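## Task

A free-standing microcentrifuge on the table already holds four capped tubes in its rotor: red 2 mL, orange 2 mL, violet 0.5 mL and yellow 1.5 mL. From the loose rack next to it, lift the blue-capped 1.5 mL tube out of well A6 and the green-capped 0.5 mL tube out of well A3. Hang each in an empty rotor hole, seated down to its cap, so the six tubes (identical apart from cap colour and liquid) are balanced about the rotor axis: equal volumes facing each other, or three equal volumes spaced evenly. The four original tubes must stay in their own holes, though the rotor may be turned. Every white-capped tube must still be in its rack well at the end. Nothing counts as done if it only stays put because the robot is holding it. Finish with both hands released and moved away.

## Robot and tools

ROBOT. Two arms, left_arm and right_arm, face each other across a table; left_arm's base is on the +y side. The names do not match image sides. Each arm ends in an identical five-finger right hand (so the hands are not mirrored). Each hand has six motors: little, ring, middle, index, thumb_bend, thumb_turn.

FRAMES. Result poses use one scene frame: origin on the table top halfway between the arm bases, z = 0 at the table surface, +z up; positions in metres, orientation as quaternion wxyz, velocities in m/s and rad/s. Each arm is steered by its hand point, a spot 0.05 m in front of the palm where index pad and thumb tip meet in a pinch. Its own axes: +z along the straightened fingers, +y out of the palm, +x across the palm toward the little finger. Straight fingers extend 0.06-0.07 m past it along +z. A wrist bracket on the little-finger side sticks 0.03 m further along +y and 0.11 m across the palm and can collide. Printed positions may be off, more so at long reach.

THE 28-NUMBER ROW. Both tools use one flat row of 28 values in [-1, 1] covering both arms, always all 28 even if one arm is idle. Order: left_arm dx, dy, dz, rx, ry, rz, then left_gripper little, ring, middle, index, thumb_bend, thumb_turn, force_limit, speed; then the same 14 for right_arm/right_gripper.
- dx..rz are an offset, not a pose: the target is measured from that hand point's pose in the most recent result showing it (or, before any such result in the scene and for later calls within one reply, from where it is when the action starts), expressed in the hand point's own axes. 1.0 = 0.6 m of travel or 180 degrees; rx, ry, rz form one rotation vector. Zeros therefore mean "go back to the reference pose", not "hold still".
- Finger values are absolute targets: +1 straight/open, -1 curled closed. thumb_bend +1 straight, -1 fully bent. thumb_turn +1 beside the palm, -1 in front of it facing the fingers. A pinch is roughly index -0.22, thumb_bend -0.75, thumb_turn -0.57. Wrapping the whole hand (thumb turned in front) fits objects 0.035-0.08 m wide.
- force_limit maps -1..+1 to about 0..10 N fingertip force (0..15 N for the two thumb motors); closing motors stop there. speed maps -1..+1 to near zero..full (full travel 0.6 s). For a soft grip close at speed -0.9 or less. No value means "unchanged": to keep a hand as is, resend its previous eight numbers (or, before any row, its hand_measured six plus hand_force_limit and hand_speed).

TOOLS.
- execute_actions {actions, pictures}: actions is a list with at most one item. Empty list: just report state. {"rows": [...], "steps": n}: 1-15 rows, n up to 15 steps of 1/30 s, each row used for one step, the last repeated; every row is measured from the same reference pose. {"steps": n} alone: a wait up to 300 steps counted from the previous result, your reply time included. pictures toggles camera images.
- move {target, speed, stop_force}: target is one 28-number row as above. Each hand point travels in a straight line, both finishing together, 0.5-10 s (cut off at 10 s). speed is m/s, 0.002-0.5, default 0.25 (turning up to twice that in rad/s). stop_force, 9-40 N for both arms, ends an arm's path when its wrist sensor feels that much extra push along the direction of travel; the hand then backs off two steps and holds. Use it only very slowly and without rotating; leave it out when pulling off something you rest on. The result adds a move: line (done, off_target, moving, held, fault, contact) plus limits (paced = pose clipped, held = steps blocked) and each hand point's distance to its goal.
- wait {seconds 0-10}: lets time pass, sends nothing.
- zoom_image {camera, region [x0,y0,x1,y1]}: enlarges part of cam_high, cam_low, cam_left_wrist or cam_right_wrist (672x504 each), region at most 504x504 px.
- show_instructions: shows reference images.
- finished_scene {scene}: ends and grades the current scene (1 or 2); irreversible.

CONTROL BEHAVIOUR. Each step the commanded pose is clipped to within 100 mm and 16 degrees of the measured one; motion lags commands by about 0.17 s; position wins over orientation if both cannot be met. Large moves may fall short; read the returned pose and send the remainder. Finger motors keep running after an action until reaching target or force_limit, then lock (holding at least 15 N). While time passes, the simulation continues.

RESULT LINES. Per-arm pose and velocity; "pose unreachable" and HELD mark commands the clearance check altered or blocked; "Hand target" shows the pose being driven to; hand_measured, hand_stopped_by (moving, target, force, stalled, fault), hand_load_n (positive = pushed open; near zero after a grip is lost) in motor order; Wrist force/torque in the hand's axes (noisy, offsets up to ~4 N, saturate ~50 N); joint torques (unreliable for contact); MOTOR HOT and OVER-TEMPERATURE FAULT warnings.

AVOID. Arms are stiff: commanding even slightly into a solid surface can trip a fault (joint load limits 141 N m for big joints, 26.3 N m for wrist joints, or 150 N external force), stopping that arm for 10 s. Never let the arms collide or press on each other. Don't drop tubes, knock the rack or centrifuge over, or push anything off the table; loose items may also get nudged unexpectedly. Holding loads heats motors. Release and retract before ending a scene.

Each tool is called after "Emit:" by a JSON object that holds its "name" and its "arguments".

Reference images:

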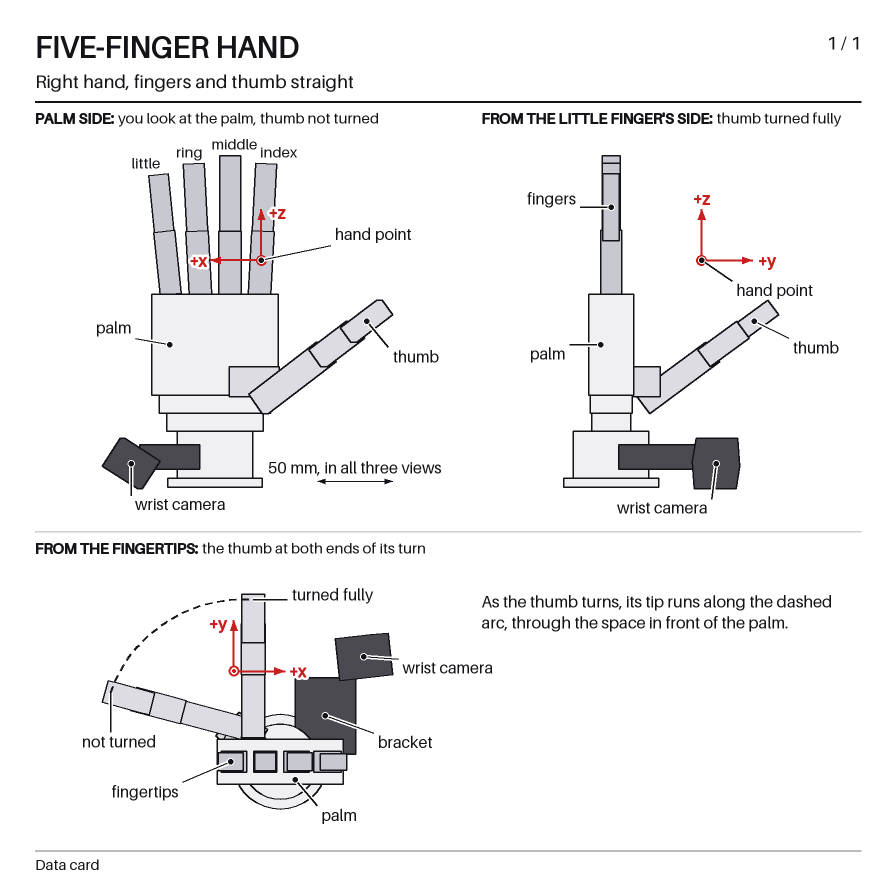

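## Session

Emit:
{"name": "execute_actions", "arguments": {"actions": []}}

Scene clock: 0.00 s of 7800.00 s.
left_arm: end_effector_position=(+0.2850, +0.5286, +0.4864) hand_measured=(+1.000, +1.000, +1.000, +1.000, +1.000, +1.000) hand_load_n=(+0.0, +0.0, +0.0, +0.0, +0.0, +0.0) hand_stopped_by=(target, target, target, target, target, target) hand_force_limit=0.00 hand_speed=-0.80 end_effector_quat_wxyz=(+0.007, +0.311, +0.950, -0.002) end_effector_velocity=(+0.000, -0.000, -0.000) end_effector_angular_velocity=(+0.000, +0.000, -0.000) | right_arm: end_effector_position=(+0.0657, -0.3135, +0.4767) hand_measured=(+1.000, +1.000, +1.000, +1.000, +1.000, +1.000) hand_load_n=(+0.0, +0.0, +0.0, +0.0, +0.0, +0.0) hand_stopped_by=(target, target, target, target, target, target) hand_force_limit=0.00 hand_speed=-0.80 end_effector_quat_wxyz=(-0.004, -0.364, +0.931, +0.014) end_effector_velocity=(-0.000, -0.000, +0.000) end_effector_angular_velocity=(-0.001, +0.001, -0.001)
Joint positions: left_arm=[ 0.537 -1.726  1.32   1.964  1.566 -1.883] | right_arm=[-1.193 -1.714  1.346  1.946  1.543 -1.878]
Joint velocities: left_arm=[-0.     0.001 -0.    -0.001 -0.     0.   ] | right_arm=[-0.001  0.     0.     0.001  0.001 -0.   ]
Joint torques (N m, as the arm reports them, + toward a larger angle): no reading
Motor temperatures (°C, as the motors report them): left_arm=[23 22 23 27 29 30] | right_arm=[22 20 23 29 29 36]
Wrist force (N, on the end effector, along its own x y z axes, offset not removed): no reading
Wrist torque (N m, same axes, about the end effector's origin, offset not removed): no reading
Hand target (left_arm): +0.285, +0.529, +0.486; +0.007, +0.311, +0.950, -0.002
Hand target (right_arm): +0.066, -0.314, +0.477; -0.004, -0.364, +0.931, +0.014

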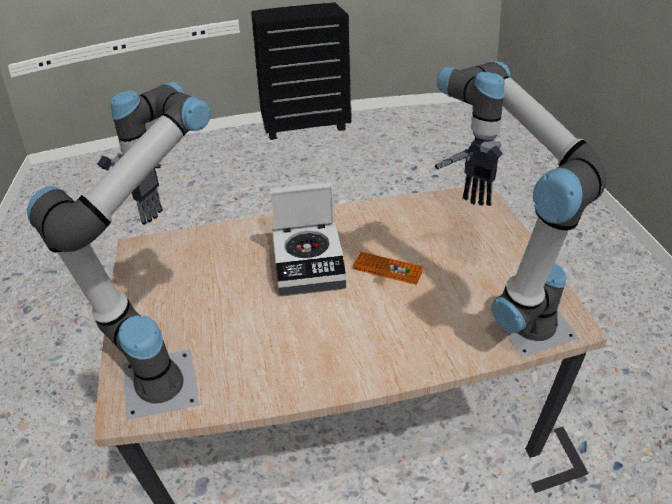

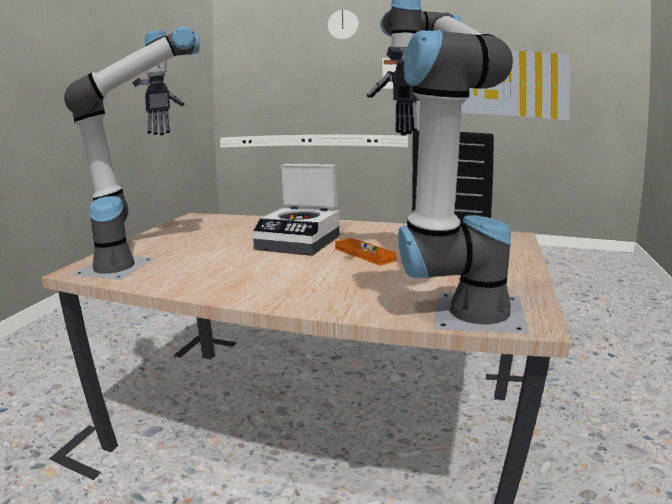

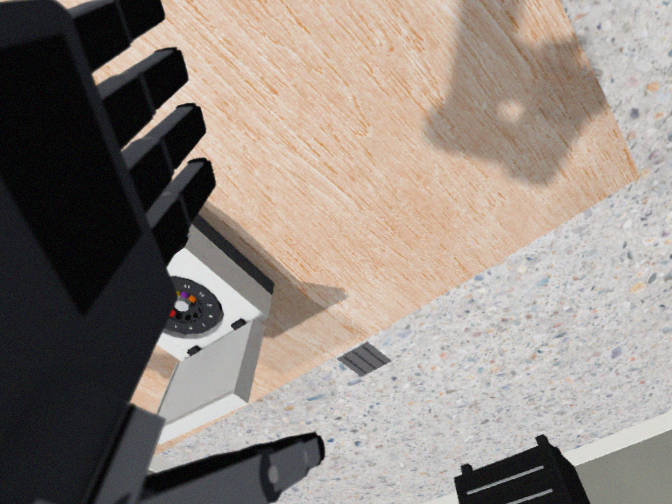

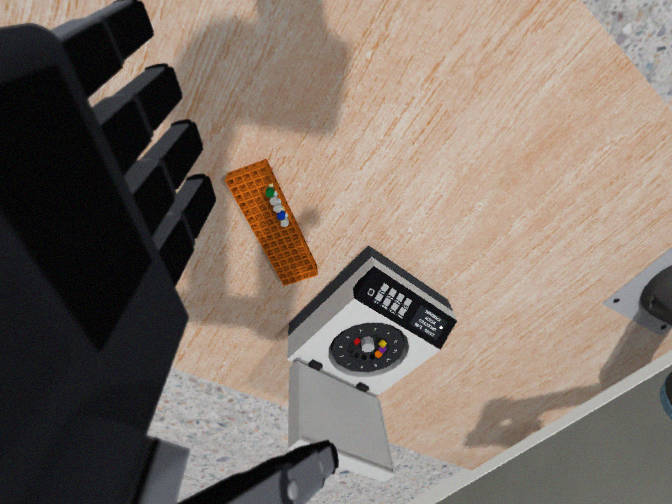

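Emit:
{"name": "zoom_image", "arguments": {"camera": "cam_right_wrist", "region": [200, 140, 470, 420]}}

Emit:
{"name": "zoom_image", "arguments": {"camera": "cam_high", "region": [250, 170, 440, 310]}}

Emit:
{"name": "zoom_image", "arguments": {"camera": "cam_low", "region": [240, 150, 410, 280]}}

Region (200, 140, 470, 420) of cam_right_wrist's 672x504 image, scaled by 1.800, with more detail than that image has; it fills the left 486 columns of this view, and the rest is white.

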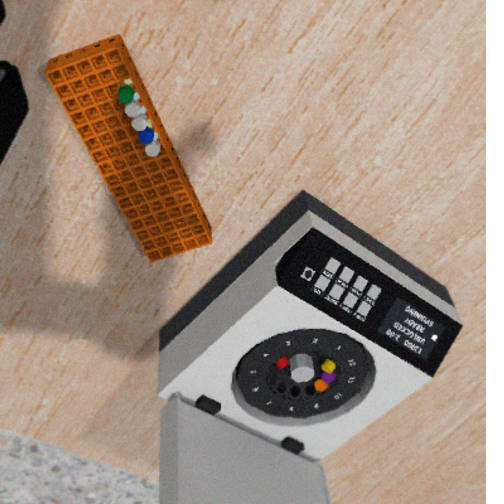

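Region (250, 170, 440, 310) of cam_high's 672x504 image, scaled by 2.653, with more detail than that image has; it fills the top 371 rows of this view, and the rest is white.

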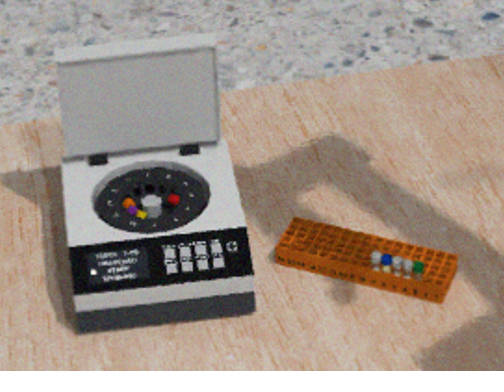

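Region (240, 150, 410, 280) of cam_low's 672x504 image, scaled by 2.965, with more detail than that image has; it fills the top 385 rows of this view, and the rest is white.

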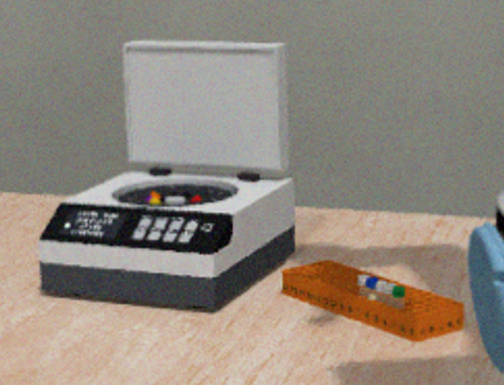

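Emit:
{"name": "execute_actions", "arguments": {"actions": [{"rows":[[0,0,0,0,0,0,1,1,1,1,1,1,0,-0.8,0,0,0,0,0,0,-1,-1,-1,-0.05,-0.75,-0.57,0,0.5]],"steps":15}], "pictures": false}}

Emit:
{"name": "wait", "arguments": {"seconds": 0.6}}

Scene clock: 7.13 s of 7800.00 s.
left_arm: end_effector_position=(+0.2850, +0.5286, +0.4864) hand_measured=(+1.000, +1.000, +1.000, +1.000, +1.000, +1.000) hand_load_n=(+0.0, +0.0, +0.0, +0.0, +0.0, +0.0) hand_stopped_by=(target, target, target, target, target, target) hand_force_limit=0.00 hand_speed=-0.80 end_effector_quat_wxyz=(+0.007, +0.311, +0.950, -0.002) end_effector_velocity=(-0.000, +0.000, +0.000) end_effector_angular_velocity=(-0.000, -0.000, -0.000) | right_arm: end_effector_position=(+0.0657, -0.3135, +0.4767) hand_measured=(+0.008, +0.008, +0.008, +0.008, +0.374, +0.150) hand_load_n=(+0.0, +0.0, +0.0, +0.0, +0.0, -0.5) hand_stopped_by=(moving, moving, moving, moving, moving, moving) hand_force_limit=0.00 hand_speed=0.50 end_effector_quat_wxyz=(-0.004, -0.364, +0.931, +0.014) end_effector_velocity=(-0.000, -0.000, +0.000) end_effector_angular_velocity=(+0.000, -0.000, +0.000)
Joint positions: left_arm=[ 0.537 -1.726  1.32   1.964  1.566 -1.883] | right_arm=[-1.193 -1.714  1.346  1.946  1.543 -1.878]
Joint velocities: left_arm=[-0. -0. -0.  0. -0. -0.] | right_arm=[ 0.     0.    -0.001  0.001 -0.    -0.   ]
Joint torques (N m, as the arm reports them, + toward a larger angle): left_arm=[ -3.72  -5.59 -15.52   2.05  -0.22   0.1 ] | right_arm=[  0.02  -6.83 -18.38   2.22  -0.98   0.09]
Motor temperatures (°C, as the motors report them): left_arm=[23 22 23 27 29 30] | right_arm=[22 20 23 29 29 36]
Wrist force (N, on the end effector, along its own x y z axes, offset not removed): left_arm=[2.6 1.9 4.8] | right_arm=[1.5 1.0 -3.8]
Wrist torque (N m, same axes, about the end effector's origin, offset not removed): left_arm=[0.07 -0.49 0.08] | right_arm=[0.36 -0.14 0.22]
Hand target (left_arm): +0.285, +0.529, +0.486; +0.007, +0.311, +0.950, -0.002
Hand target (right_arm): +0.066, -0.314, +0.477; -0.004, -0.364, +0.931, +0.014
Off the commanded pose (left_arm): 0.000 m, 0 deg.
Off the commanded pose (right_arm): 0.000 m, 0 deg.
Steps of this call (steps 1 to 199: nothing new was sent; steps 200 to 214: all 15 steps of this action). Readings (end_effector_position | what the end effector reports):
200: left_arm (+0.2850, +0.5286, +0.4864) | right_arm (+0.0657, -0.3135, +0.4767) | left_arm hand_measured=(+1.000, +1.000, +1.000, +1.000, +1.000, +1.000) hand_load_n=(+0.0, +0.0, +0.0, +0.0, +0.0, +0.0) hand_stopped_by=(target, target, target, target, target, target) hand_force_limit=0.00 hand_speed=-0.80 | right_arm hand_measured=(+1.000, +1.000, +1.000, +1.000, +1.000, +1.000) hand_load_n=(+0.0, +0.0, +0.0, +0.0, +0.0, +0.0) hand_stopped_by=(moving, moving, moving, moving, moving, moving) hand_force_limit=0.00 hand_speed=0.50
201: left_arm (+0.2850, +0.5286, +0.4864) | right_arm (+0.0657, -0.3135, +0.4767) | left_arm hand_measured=(+1.000, +1.000, +1.000, +1.000, +1.000, +1.000) hand_load_n=(+0.0, +0.0, +0.0, +0.0, +0.0, +0.0) hand_stopped_by=(target, target, target, target, target, target) hand_force_limit=0.00 hand_speed=-0.80 | right_arm hand_measured=(+1.000, +1.000, +1.000, +1.000, +1.000, +1.000) hand_load_n=(+0.0, +0.0, +0.0, +0.0, +0.0, +0.0) hand_stopped_by=(moving, moving, moving, moving, moving, moving) hand_force_limit=0.00 hand_speed=0.50
203: left_arm (+0.2850, +0.5286, +0.4864) | right_arm (+0.0657, -0.3135, +0.4767) | left_arm hand_measured=(+1.000, +1.000, +1.000, +1.000, +1.000, +1.000) hand_load_n=(+0.0, +0.0, +0.0, +0.0, +0.0, +0.0) hand_stopped_by=(target, target, target, target, target, target) hand_force_limit=0.00 hand_speed=-0.80 | right_arm hand_measured=(+0.926, +0.924, +0.924, +0.924, +0.952, +0.936) hand_load_n=(+0.0, -0.5, -0.5, -0.5, +0.0, -0.5) hand_stopped_by=(moving, moving, moving, moving, moving, moving) hand_force_limit=0.00 hand_speed=0.50
207: left_arm (+0.2850, +0.5286, +0.4864) | right_arm (+0.0657, -0.3135, +0.4767) | left_arm hand_measured=(+1.000, +1.000, +1.000, +1.000, +1.000, +1.000) hand_load_n=(+0.0, +0.0, +0.0, +0.0, +0.0, +0.0) hand_stopped_by=(target, target, target, target, target, target) hand_force_limit=0.00 hand_speed=-0.80 | right_arm hand_measured=(+0.592, +0.592, +0.592, +0.592, +0.742, +0.650) hand_load_n=(+0.0, +0.0, -0.5, +0.0, +0.0, -0.5) hand_stopped_by=(moving, moving, moving, moving, moving, moving) hand_force_limit=0.00 hand_speed=0.50
214: the state above

Scene clock: 7.73 s of 7800.00 s.
left_arm: end_effector_position=(+0.2850, +0.5286, +0.4864) hand_measured=(+1.000, +1.000, +1.000, +1.000, +1.000, +1.000) hand_load_n=(+0.0, +0.0, +0.0, +0.0, +0.0, +0.0) hand_stopped_by=(target, target, target, target, target, target) hand_force_limit=0.00 hand_speed=-0.80 end_effector_quat_wxyz=(+0.007, +0.311, +0.950, -0.002) end_effector_velocity=(-0.000, +0.000, +0.000) end_effector_angular_velocity=(-0.001, +0.000, +0.001) | right_arm: end_effector_position=(+0.0657, -0.3135, +0.4767) hand_measured=(-1.000, -1.000, -1.000, -0.050, -0.574, -0.570) hand_load_n=(+0.0, +0.0, +0.0, +0.0, +0.0, +0.0) hand_stopped_by=(target, target, target, target, moving, target) hand_force_limit=0.00 hand_speed=0.50 end_effector_quat_wxyz=(-0.004, -0.364, +0.931, +0.014) end_effector_velocity=(+0.000, +0.000, +0.000) end_effector_angular_velocity=(+0.001, -0.003, +0.000)
Joint positions: left_arm=[ 0.537 -1.726  1.32   1.964  1.566 -1.883] | right_arm=[-1.193 -1.714  1.346  1.946  1.543 -1.878]
Joint velocities: left_arm=[ 0.001 -0.    -0.001  0.     0.001 -0.   ] | right_arm=[ 0.    -0.    -0.001 -0.001  0.     0.   ]
Joint torques (N m, as the arm reports them, + toward a larger angle): left_arm=[ -3.23  -5.68 -15.86   2.1   -0.17   0.18] | right_arm=[ -1.05  -6.96 -18.8    2.2   -0.78   0.14]
Motor temperatures (°C, as the motors report them): left_arm=[23 22 23 27 29 30] | right_arm=[22 20 23 29 29 36]
Wrist force (N, on the end effector, along its own x y z axes, offset not removed): left_arm=[0.0 0.6 1.3] | right_arm=[4.1 2.5 -3.2]
Wrist torque (N m, same axes, about the end effector's origin, offset not removed): left_arm=[0.01 -0.01 0.09] | right_arm=[0.49 -0.53 0.47]
Hand target (left_arm): +0.285, +0.529, +0.486; +0.007, +0.311, +0.950, -0.002
Hand target (right_arm): +0.066, -0.314, +0.477; -0.004, -0.364, +0.931, +0.014
Off the commanded pose (left_arm): 0.000 m, 0 deg.
Off the commanded pose (right_arm): 0.000 m, 0 deg.
Steps of this call (steps 1 to 18: nothing new was sent). Readings (end_effector_position | what the end effector reports):
1: left_arm (+0.2850, +0.5286, +0.4864) | right_arm (+0.0657, -0.3135, +0.4767) | left_arm hand_measured=(+1.000, +1.000, +1.000, +1.000, +1.000, +1.000) hand_load_n=(+0.0, +0.0, +0.0, +0.0, +0.0, +0.0) hand_stopped_by=(target, target, target, target, target, target) hand_force_limit=0.00 hand_speed=-0.80 | right_arm hand_measured=(-0.074, -0.076, -0.076, -0.046, +0.320, +0.078) hand_load_n=(+0.0, +0.0, +0.0, +0.0, +0.0, -0.5) hand_stopped_by=(moving, moving, moving, moving, moving, moving) hand_force_limit=0.00 hand_speed=0.50
2: left_arm (+0.2850, +0.5286, +0.4864) | right_arm (+0.0657, -0.3135, +0.4767) | left_arm hand_measured=(+1.000, +1.000, +1.000, +1.000, +1.000, +1.000) hand_load_n=(+0.0, +0.0, +0.0, +0.0, +0.0, +0.0) hand_stopped_by=(target, target, target, target, target, target) hand_force_limit=0.00 hand_speed=-0.80 | right_arm hand_measured=(-0.158, -0.158, -0.158, -0.050, +0.268, +0.008) hand_load_n=(+0.0, +0.0, +0.0, +0.0, +0.0, -0.5) hand_stopped_by=(moving, moving, moving, moving, moving, moving) hand_force_limit=0.00 hand_speed=0.50
4: left_arm (+0.2850, +0.5286, +0.4864) | right_arm (+0.0657, -0.3135, +0.4767) | left_arm hand_measured=(+1.000, +1.000, +1.000, +1.000, +1.000, +1.000) hand_load_n=(+0.0, +0.0, +0.0, +0.0, +0.0, +0.0) hand_stopped_by=(target, target, target, target, target, target) hand_force_limit=0.00 hand_speed=-0.80 | right_arm hand_measured=(-0.324, -0.326, -0.326, -0.050, +0.162, -0.136) hand_load_n=(+0.0, +0.0, +0.0, +0.0, +0.0, -0.5) hand_stopped_by=(moving, moving, moving, target, moving, moving) hand_force_limit=0.00 hand_speed=0.50
8: left_arm (+0.2850, +0.5286, +0.4864) | right_arm (+0.0657, -0.3135, +0.4767) | left_arm hand_measured=(+1.000, +1.000, +1.000, +1.000, +1.000, +1.000) hand_load_n=(+0.0, +0.0, +0.0, +0.0, +0.0, +0.0) hand_stopped_by=(target, target, target, target, target, target) hand_force_limit=0.00 hand_speed=-0.80 | right_arm hand_measured=(-0.658, -0.658, -0.658, -0.050, -0.048, -0.422) hand_load_n=(+0.0, +0.0, +0.0, +0.0, +0.0, -0.5) hand_stopped_by=(moving, moving, moving, target, moving, moving) hand_force_limit=0.00 hand_speed=0.50
18: the state above

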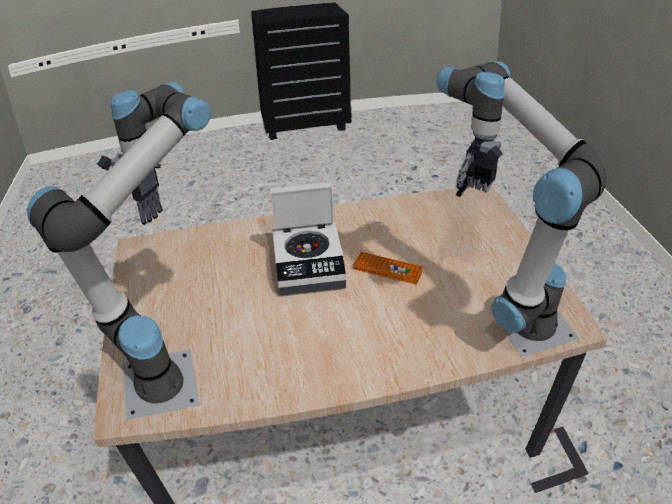

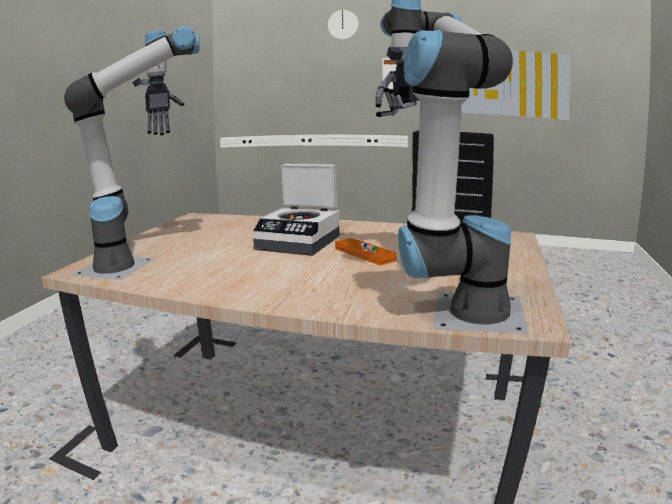

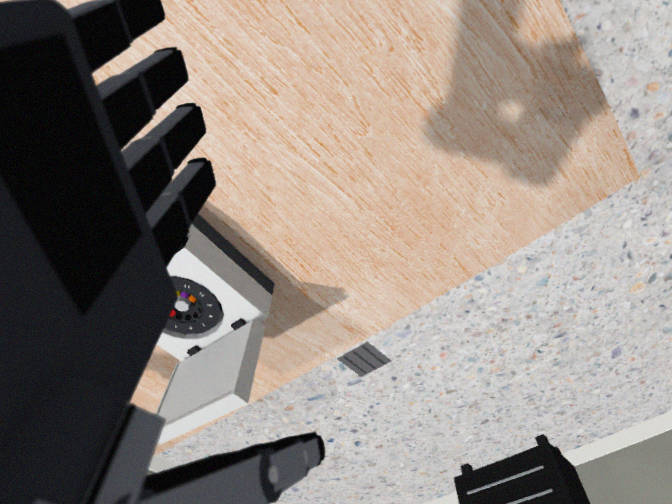

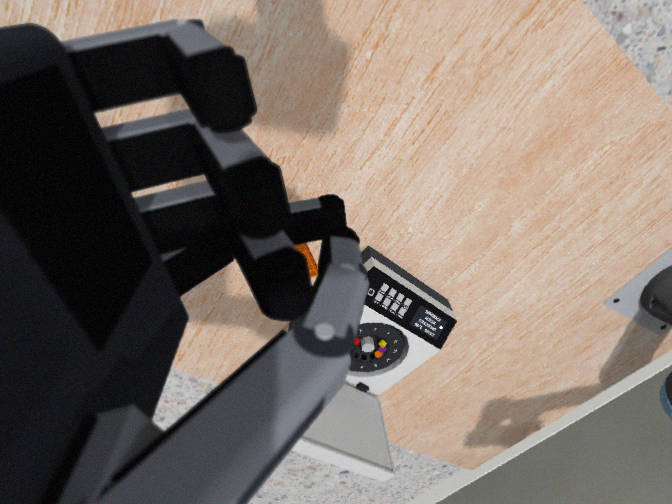

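Emit:
{"name": "move", "arguments": {"target": [0,0,0,0,0,0,1,1,1,1,1,1,0,-0.8,-0.248,-0.109,0.528,0.356,-0.072,-0.114,1,1,1,-0.05,-0.75,-0.57,0,0.5]}}

Scene clock: 12.97 s of 7800.00 s.
left_arm: end_effector_position=(+0.2850, +0.5286, +0.4864) hand_measured=(+1.000, +1.000, +1.000, +1.000, +1.000, +1.000) hand_load_n=(+0.0, +0.0, +0.0, +0.0, +0.0, +0.0) hand_stopped_by=(target, target, target, target, target, target) hand_force_limit=0.00 hand_speed=-0.80 end_effector_quat_wxyz=(+0.007, +0.311, +0.950, -0.002) end_effector_velocity=(-0.000, +0.000, -0.000) end_effector_angular_velocity=(+0.000, +0.001, +0.000) | right_arm: end_effector_position=(+0.2136, -0.2538, +0.1585) hand_measured=(+1.000, +1.000, +1.000, -0.050, -0.750, -0.570) hand_load_n=(+0.0, +0.0, +0.0, +0.0, +0.0, +0.0) hand_stopped_by=(target, target, target, target, target, target) hand_force_limit=0.00 hand_speed=0.50 end_effector_quat_wxyz=(+0.289, -0.458, +0.717, -0.439) end_effector_velocity=(+0.001, +0.002, -0.001) end_effector_angular_velocity=(+0.003, -0.005, +0.007)
Joint positions: left_arm=[ 0.537 -1.726  1.32   1.964  1.566 -1.883] | right_arm=[-0.562 -1.22   1.82   0.807  2.671 -1.741]
Joint velocities: left_arm=[0.001 0.    0.    0.001 0.001 0.   ] | right_arm=[ 0.001  0.     0.    -0.017  0.002 -0.014]
Joint torques (N m, as the arm reports them, + toward a larger angle): left_arm=[ -4.15  -5.54 -16.04   2.06  -0.18  -0.02] | right_arm=[ -4.44 -21.54  -2.65   0.15   3.97  -2.54]
Motor temperatures (°C, as the motors report them): left_arm=[23 22 23 27 29 30] | right_arm=[22 20 23 29 29 36]
Wrist force (N, on the end effector, along its own x y z axes, offset not removed): left_arm=[-0.5 3.8 1.5] | right_arm=[2.0 2.8 -0.4]
Wrist torque (N m, same axes, about the end effector's origin, offset not removed): left_arm=[0.55 0.13 0.11] | right_arm=[0.36 -0.27 0.49]
Hand target (left_arm): +0.285, +0.529, +0.486; +0.007, +0.311, +0.950, -0.002
Hand target (right_arm): +0.214, -0.254, +0.158; +0.289, -0.458, +0.716, -0.439
Off the commanded pose (left_arm): 0.000 m, 0 deg.
Off the commanded pose (right_arm): 0.000 m, 0 deg.
move: done

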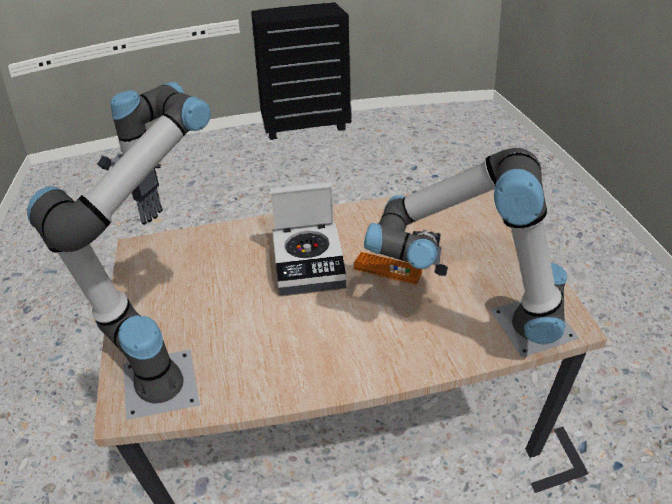

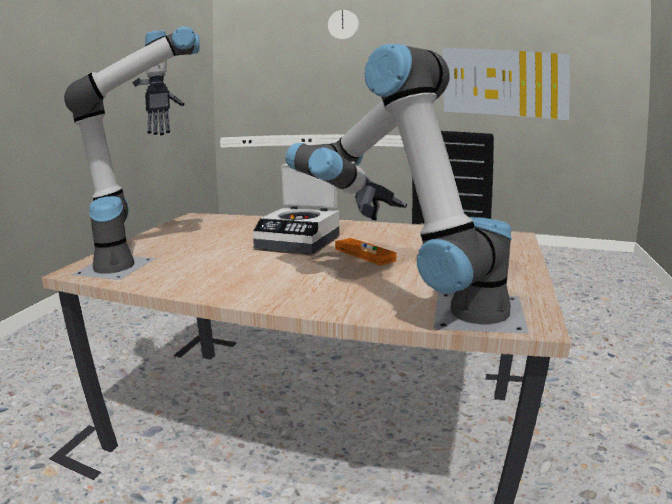

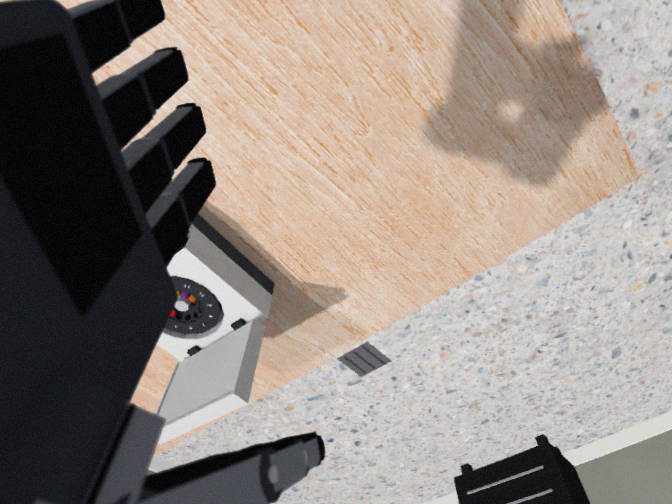

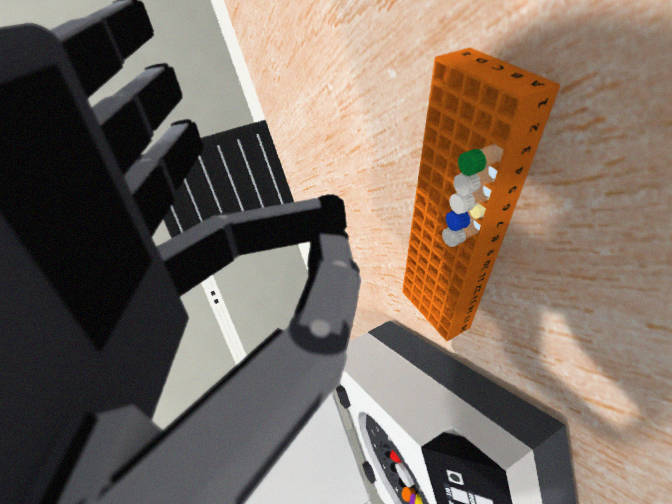

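Emit:
{"name": "zoom_image", "arguments": {"camera": "cam_right_wrist", "region": [280, 30, 600, 350]}}

Emit:
{"name": "zoom_image", "arguments": {"camera": "cam_low", "region": [320, 170, 430, 270]}}

Region (280, 30, 600, 350) of cam_right_wrist's 672x504 image, scaled by 1.575, with more detail than that image has.

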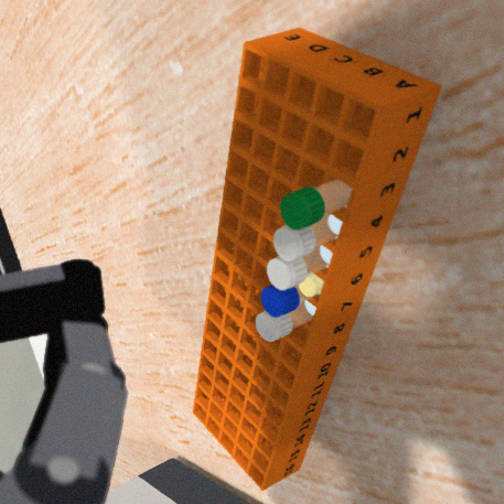

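Region (320, 170, 430, 270) of cam_low's 672x504 image, scaled by 4.582, with more detail than that image has; it fills the top 458 rows of this view, and the rest is white.

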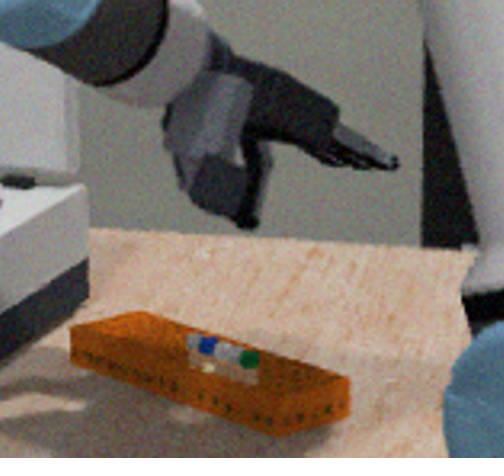

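Emit:
{"name": "move", "arguments": {"target": [0,0,0,0,0,0,1,1,1,1,1,1,0,-0.8,-0.0229,0.089,0.0964,0.001,0.062,0.031,1,1,1,0.15,-0.75,-0.57,0,0.5], "speed": 0.15}}

Emit:
{"name": "zoom_image", "arguments": {"camera": "cam_low", "region": [320, 170, 430, 270]}}

Emit:
{"name": "zoom_image", "arguments": {"camera": "cam_right_wrist", "region": [260, 100, 560, 400]}}

Scene clock: 21.30 s of 7800.00 s.
left_arm: end_effector_position=(+0.2850, +0.5286, +0.4864) hand_measured=(+1.000, +1.000, +1.000, +1.000, +1.000, +1.000) hand_load_n=(+0.0, +0.0, +0.0, +0.0, +0.0, +0.0) hand_stopped_by=(target, target, target, target, target, target) hand_force_limit=0.00 hand_speed=-0.80 end_effector_quat_wxyz=(+0.007, +0.311, +0.950, -0.002) end_effector_velocity=(-0.000, +0.000, +0.000) end_effector_angular_velocity=(-0.001, -0.000, +0.001) | right_arm: end_effector_position=(+0.2450, -0.2521, +0.0851) hand_measured=(+1.000, +1.000, +1.000, +0.150, -0.750, -0.570) hand_load_n=(+0.0, +0.0, +0.0, +0.0, +0.0, +0.0) hand_stopped_by=(target, target, target, target, target, target) hand_force_limit=0.00 hand_speed=0.50 end_effector_quat_wxyz=(+0.240, -0.378, +0.762, -0.468) end_effector_velocity=(+0.000, +0.001, -0.002) end_effector_angular_velocity=(+0.000, -0.000, -0.006)
Joint positions: left_arm=[ 0.537 -1.726  1.32   1.964  1.566 -1.883] | right_arm=[-0.611 -0.956  1.738  0.959  2.671 -1.367]
Joint velocities: left_arm=[ 0.001 -0.001  0.    -0.     0.    -0.   ] | right_arm=[ 0.001  0.008 -0.005  0.009 -0.001  0.013]
Joint torques (N m, as the arm reports them, + toward a larger angle): left_arm=[ -3.06  -5.2  -16.4    2.18  -0.14   0.4 ] | right_arm=[ -9.02 -30.42 -23.97   4.55  -1.54   2.28]
Motor temperatures (°C, as the motors report them): left_arm=[23 22 23 27 29 30] | right_arm=[22 20 23 29 29 36]
Wrist force (N, on the end effector, along its own x y z axes, offset not removed): left_arm=[1.1 3.9 3.7] | right_arm=[0.3 4.3 -1.0]
Wrist torque (N m, same axes, about the end effector's origin, offset not removed): left_arm=[0.30 -0.26 0.20] | right_arm=[0.69 -0.06 0.15]
Hand target (left_arm): +0.285, +0.529, +0.486; +0.007, +0.311, +0.950, -0.002
Hand target (right_arm): +0.245, -0.252, +0.085; +0.240, -0.378, +0.762, -0.468
Off the commanded pose (left_arm): 0.000 m, 0 deg.
Off the commanded pose (right_arm): 0.000 m, 0 deg.
move: done

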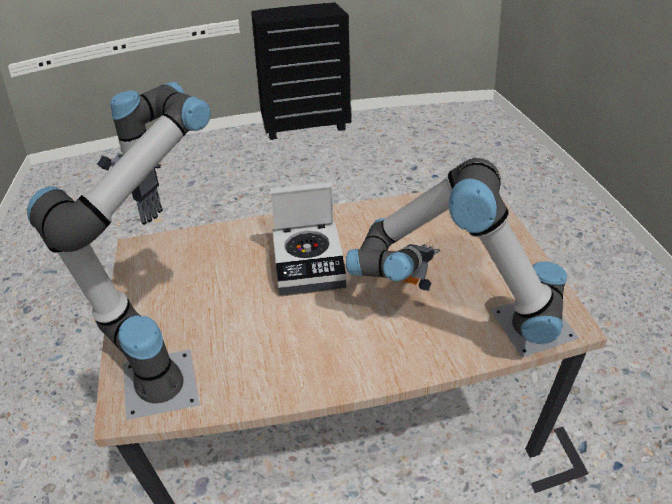

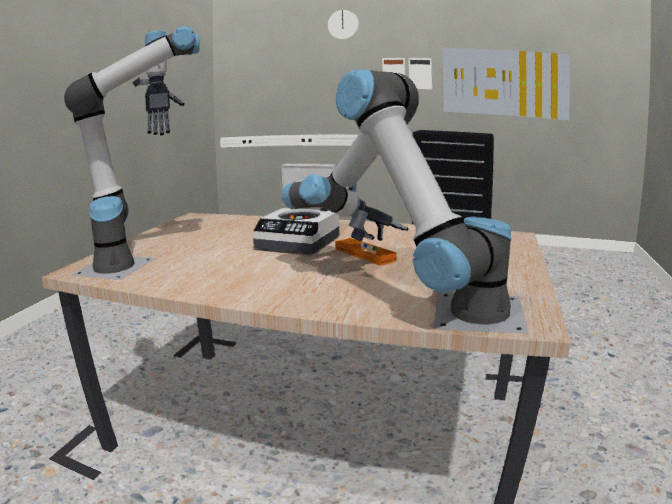

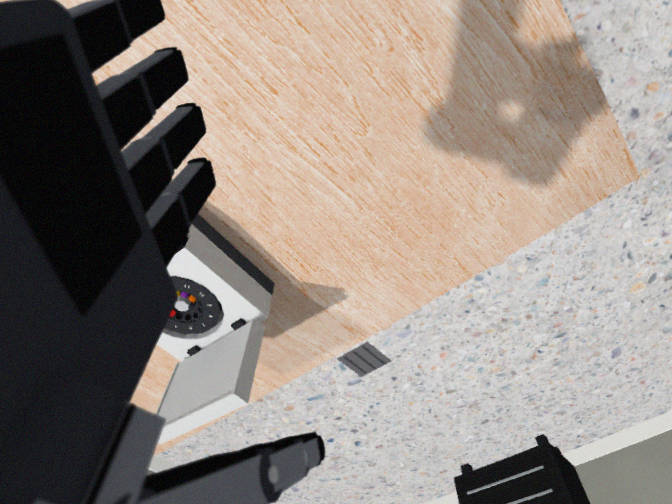

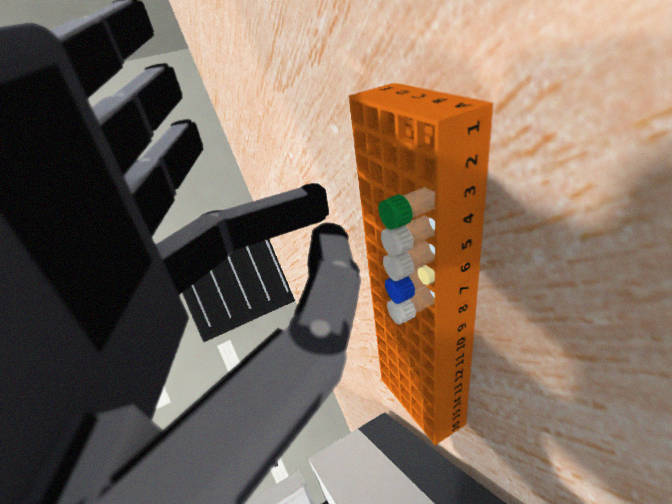

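Region (320, 170, 430, 270) of cam_low's 672x504 image, scaled by 4.582, with more detail than that image has; it fills the top 458 rows of this view, and the rest is white.

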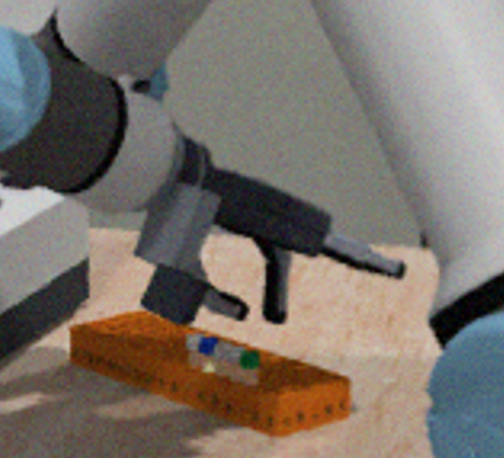

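Region (260, 100, 560, 400) of cam_right_wrist's 672x504 image, scaled by 1.680, with more detail than that image has.

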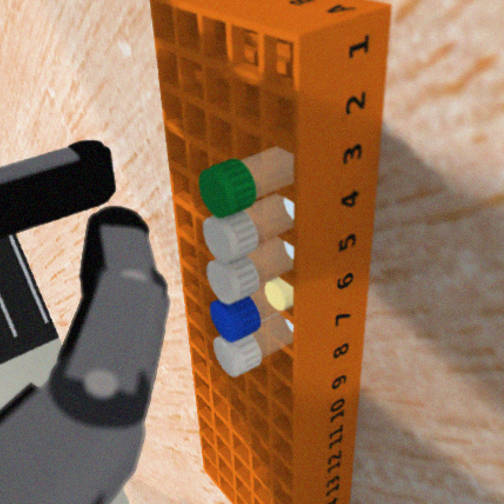

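Emit:
{"name": "move", "arguments": {"target": [0,0,0,0,0,0,1,1,1,1,1,1,0,-0.8,-0.0133,0.017,0.003,0,0,0,1,1,1,0.3,-0.75,-0.57,0,0.5], "speed": 0.05}}

Emit:
{"name": "zoom_image", "arguments": {"camera": "cam_low", "region": [340, 210, 410, 270]}}

Emit:
{"name": "zoom_image", "arguments": {"camera": "cam_right_wrist", "region": [260, 100, 500, 340]}}

Scene clock: 23.77 s of 7800.00 s.
left_arm: end_effector_position=(+0.2850, +0.5286, +0.4864) hand_measured=(+1.000, +1.000, +1.000, +1.000, +1.000, +1.000) hand_load_n=(+0.0, +0.0, +0.0, +0.0, +0.0, +0.0) hand_stopped_by=(target, target, target, target, target, target) hand_force_limit=0.00 hand_speed=-0.80 end_effector_quat_wxyz=(+0.007, +0.311, +0.950, -0.002) end_effector_velocity=(+0.000, -0.001, +0.000) end_effector_angular_velocity=(+0.000, +0.000, -0.003) | right_arm: end_effector_position=(+0.2474, -0.2439, +0.0753) hand_measured=(+1.000, +1.000, +1.000, +0.300, -0.750, -0.570) hand_load_n=(+0.0, +0.0, +0.0, +0.0, +0.0, +0.0) hand_stopped_by=(target, target, target, target, target, target) hand_force_limit=0.00 hand_speed=0.50 end_effector_quat_wxyz=(+0.240, -0.378, +0.762, -0.468) end_effector_velocity=(+0.001, +0.002, -0.001) end_effector_angular_velocity=(+0.001, -0.000, -0.000)
Joint positions: left_arm=[ 0.537 -1.726  1.32   1.964  1.566 -1.883] | right_arm=[-0.606 -0.924  1.715  0.96   2.67  -1.357]
Joint velocities: left_arm=[-0.001  0.001 -0.001  0.    -0.     0.001] | right_arm=[ 0.001  0.004 -0.005  0.001 -0.001  0.002]
Joint torques (N m, as the arm reports them, + toward a larger angle): left_arm=[ -3.67  -6.54 -15.74   2.26  -0.16   0.18] | right_arm=[  6.78 -30.03 -24.56   3.59  -1.79   2.18]
Motor temperatures (°C, as the motors report them): left_arm=[23 22 23 27 29 30] | right_arm=[22 20 23 29 29 36]
Wrist force (N, on the end effector, along its own x y z axes, offset not removed): left_arm=[0.3 1.1 2.2] | right_arm=[2.8 2.6 1.7]
Wrist torque (N m, same axes, about the end effector's origin, offset not removed): left_arm=[0.05 0.00 0.07] | right_arm=[0.25 -0.41 0.39]
Hand target (left_arm): +0.285, +0.529, +0.486; +0.007, +0.311, +0.950, -0.002
Hand target (right_arm): +0.247, -0.244, +0.075; +0.240, -0.378, +0.762, -0.468
Off the commanded pose (left_arm): 0.000 m, 0 deg.
Off the commanded pose (right_arm): 0.000 m, 0 deg.
move: done

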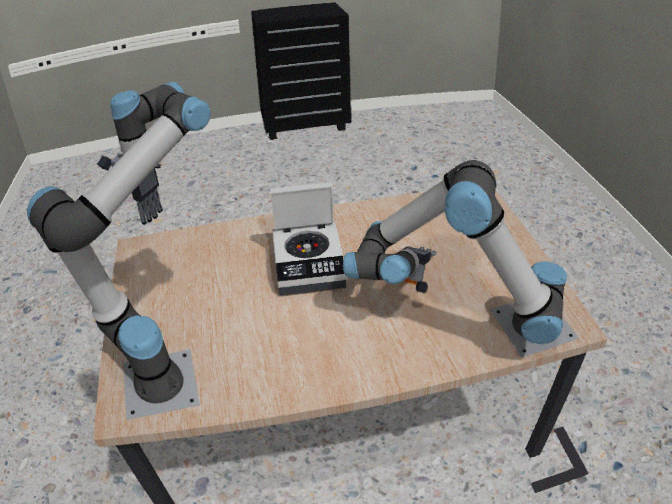

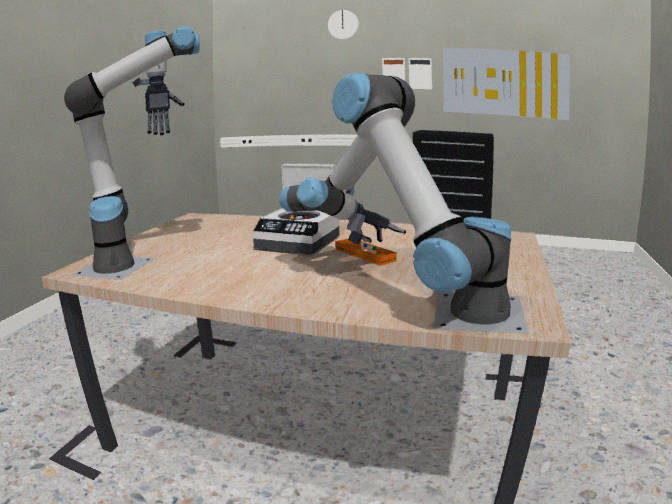

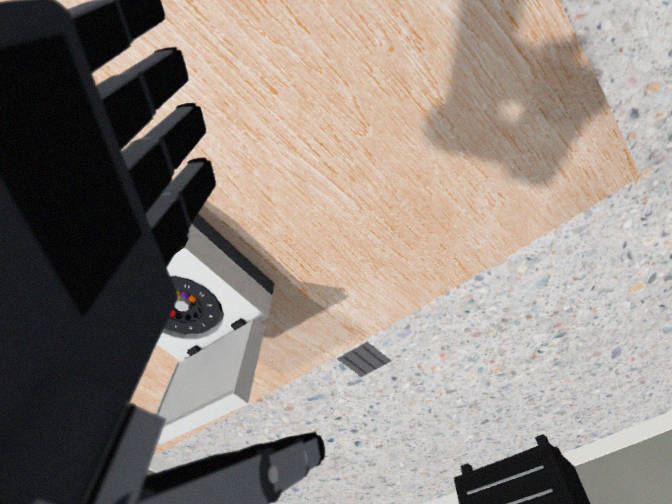

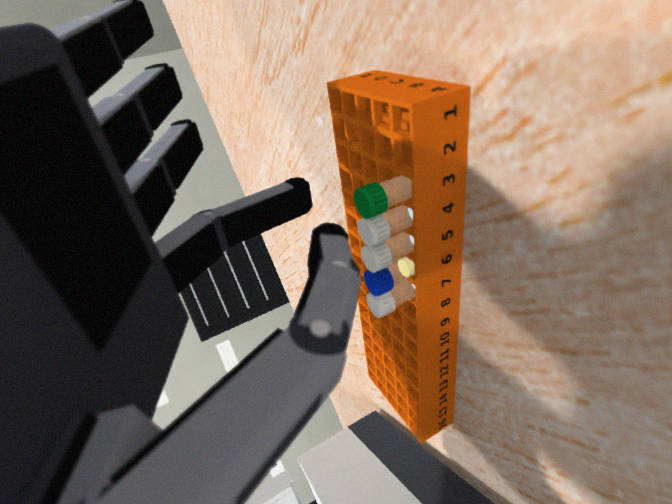

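Region (340, 210, 410, 270) of cam_low's 672x504 image, scaled by 7.200, with more detail than that image has; it fills the top 432 rows of this view, and the rest is white.

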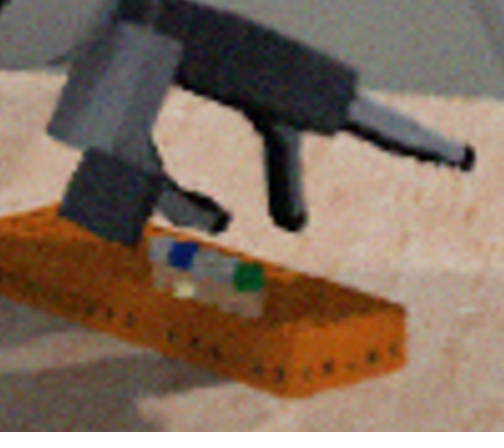

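Region (260, 100, 500, 340) of cam_right_wrist's 672x504 image, scaled by 2.100, with more detail than that image has.

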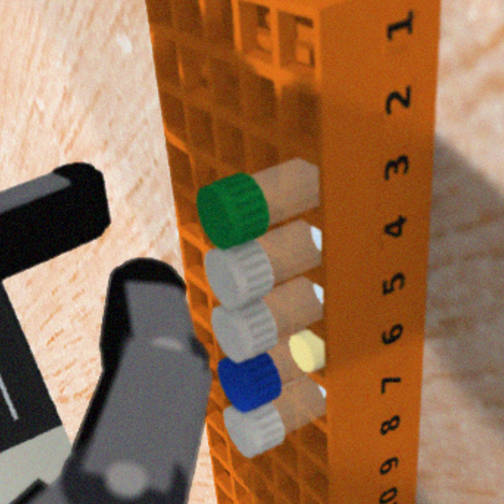

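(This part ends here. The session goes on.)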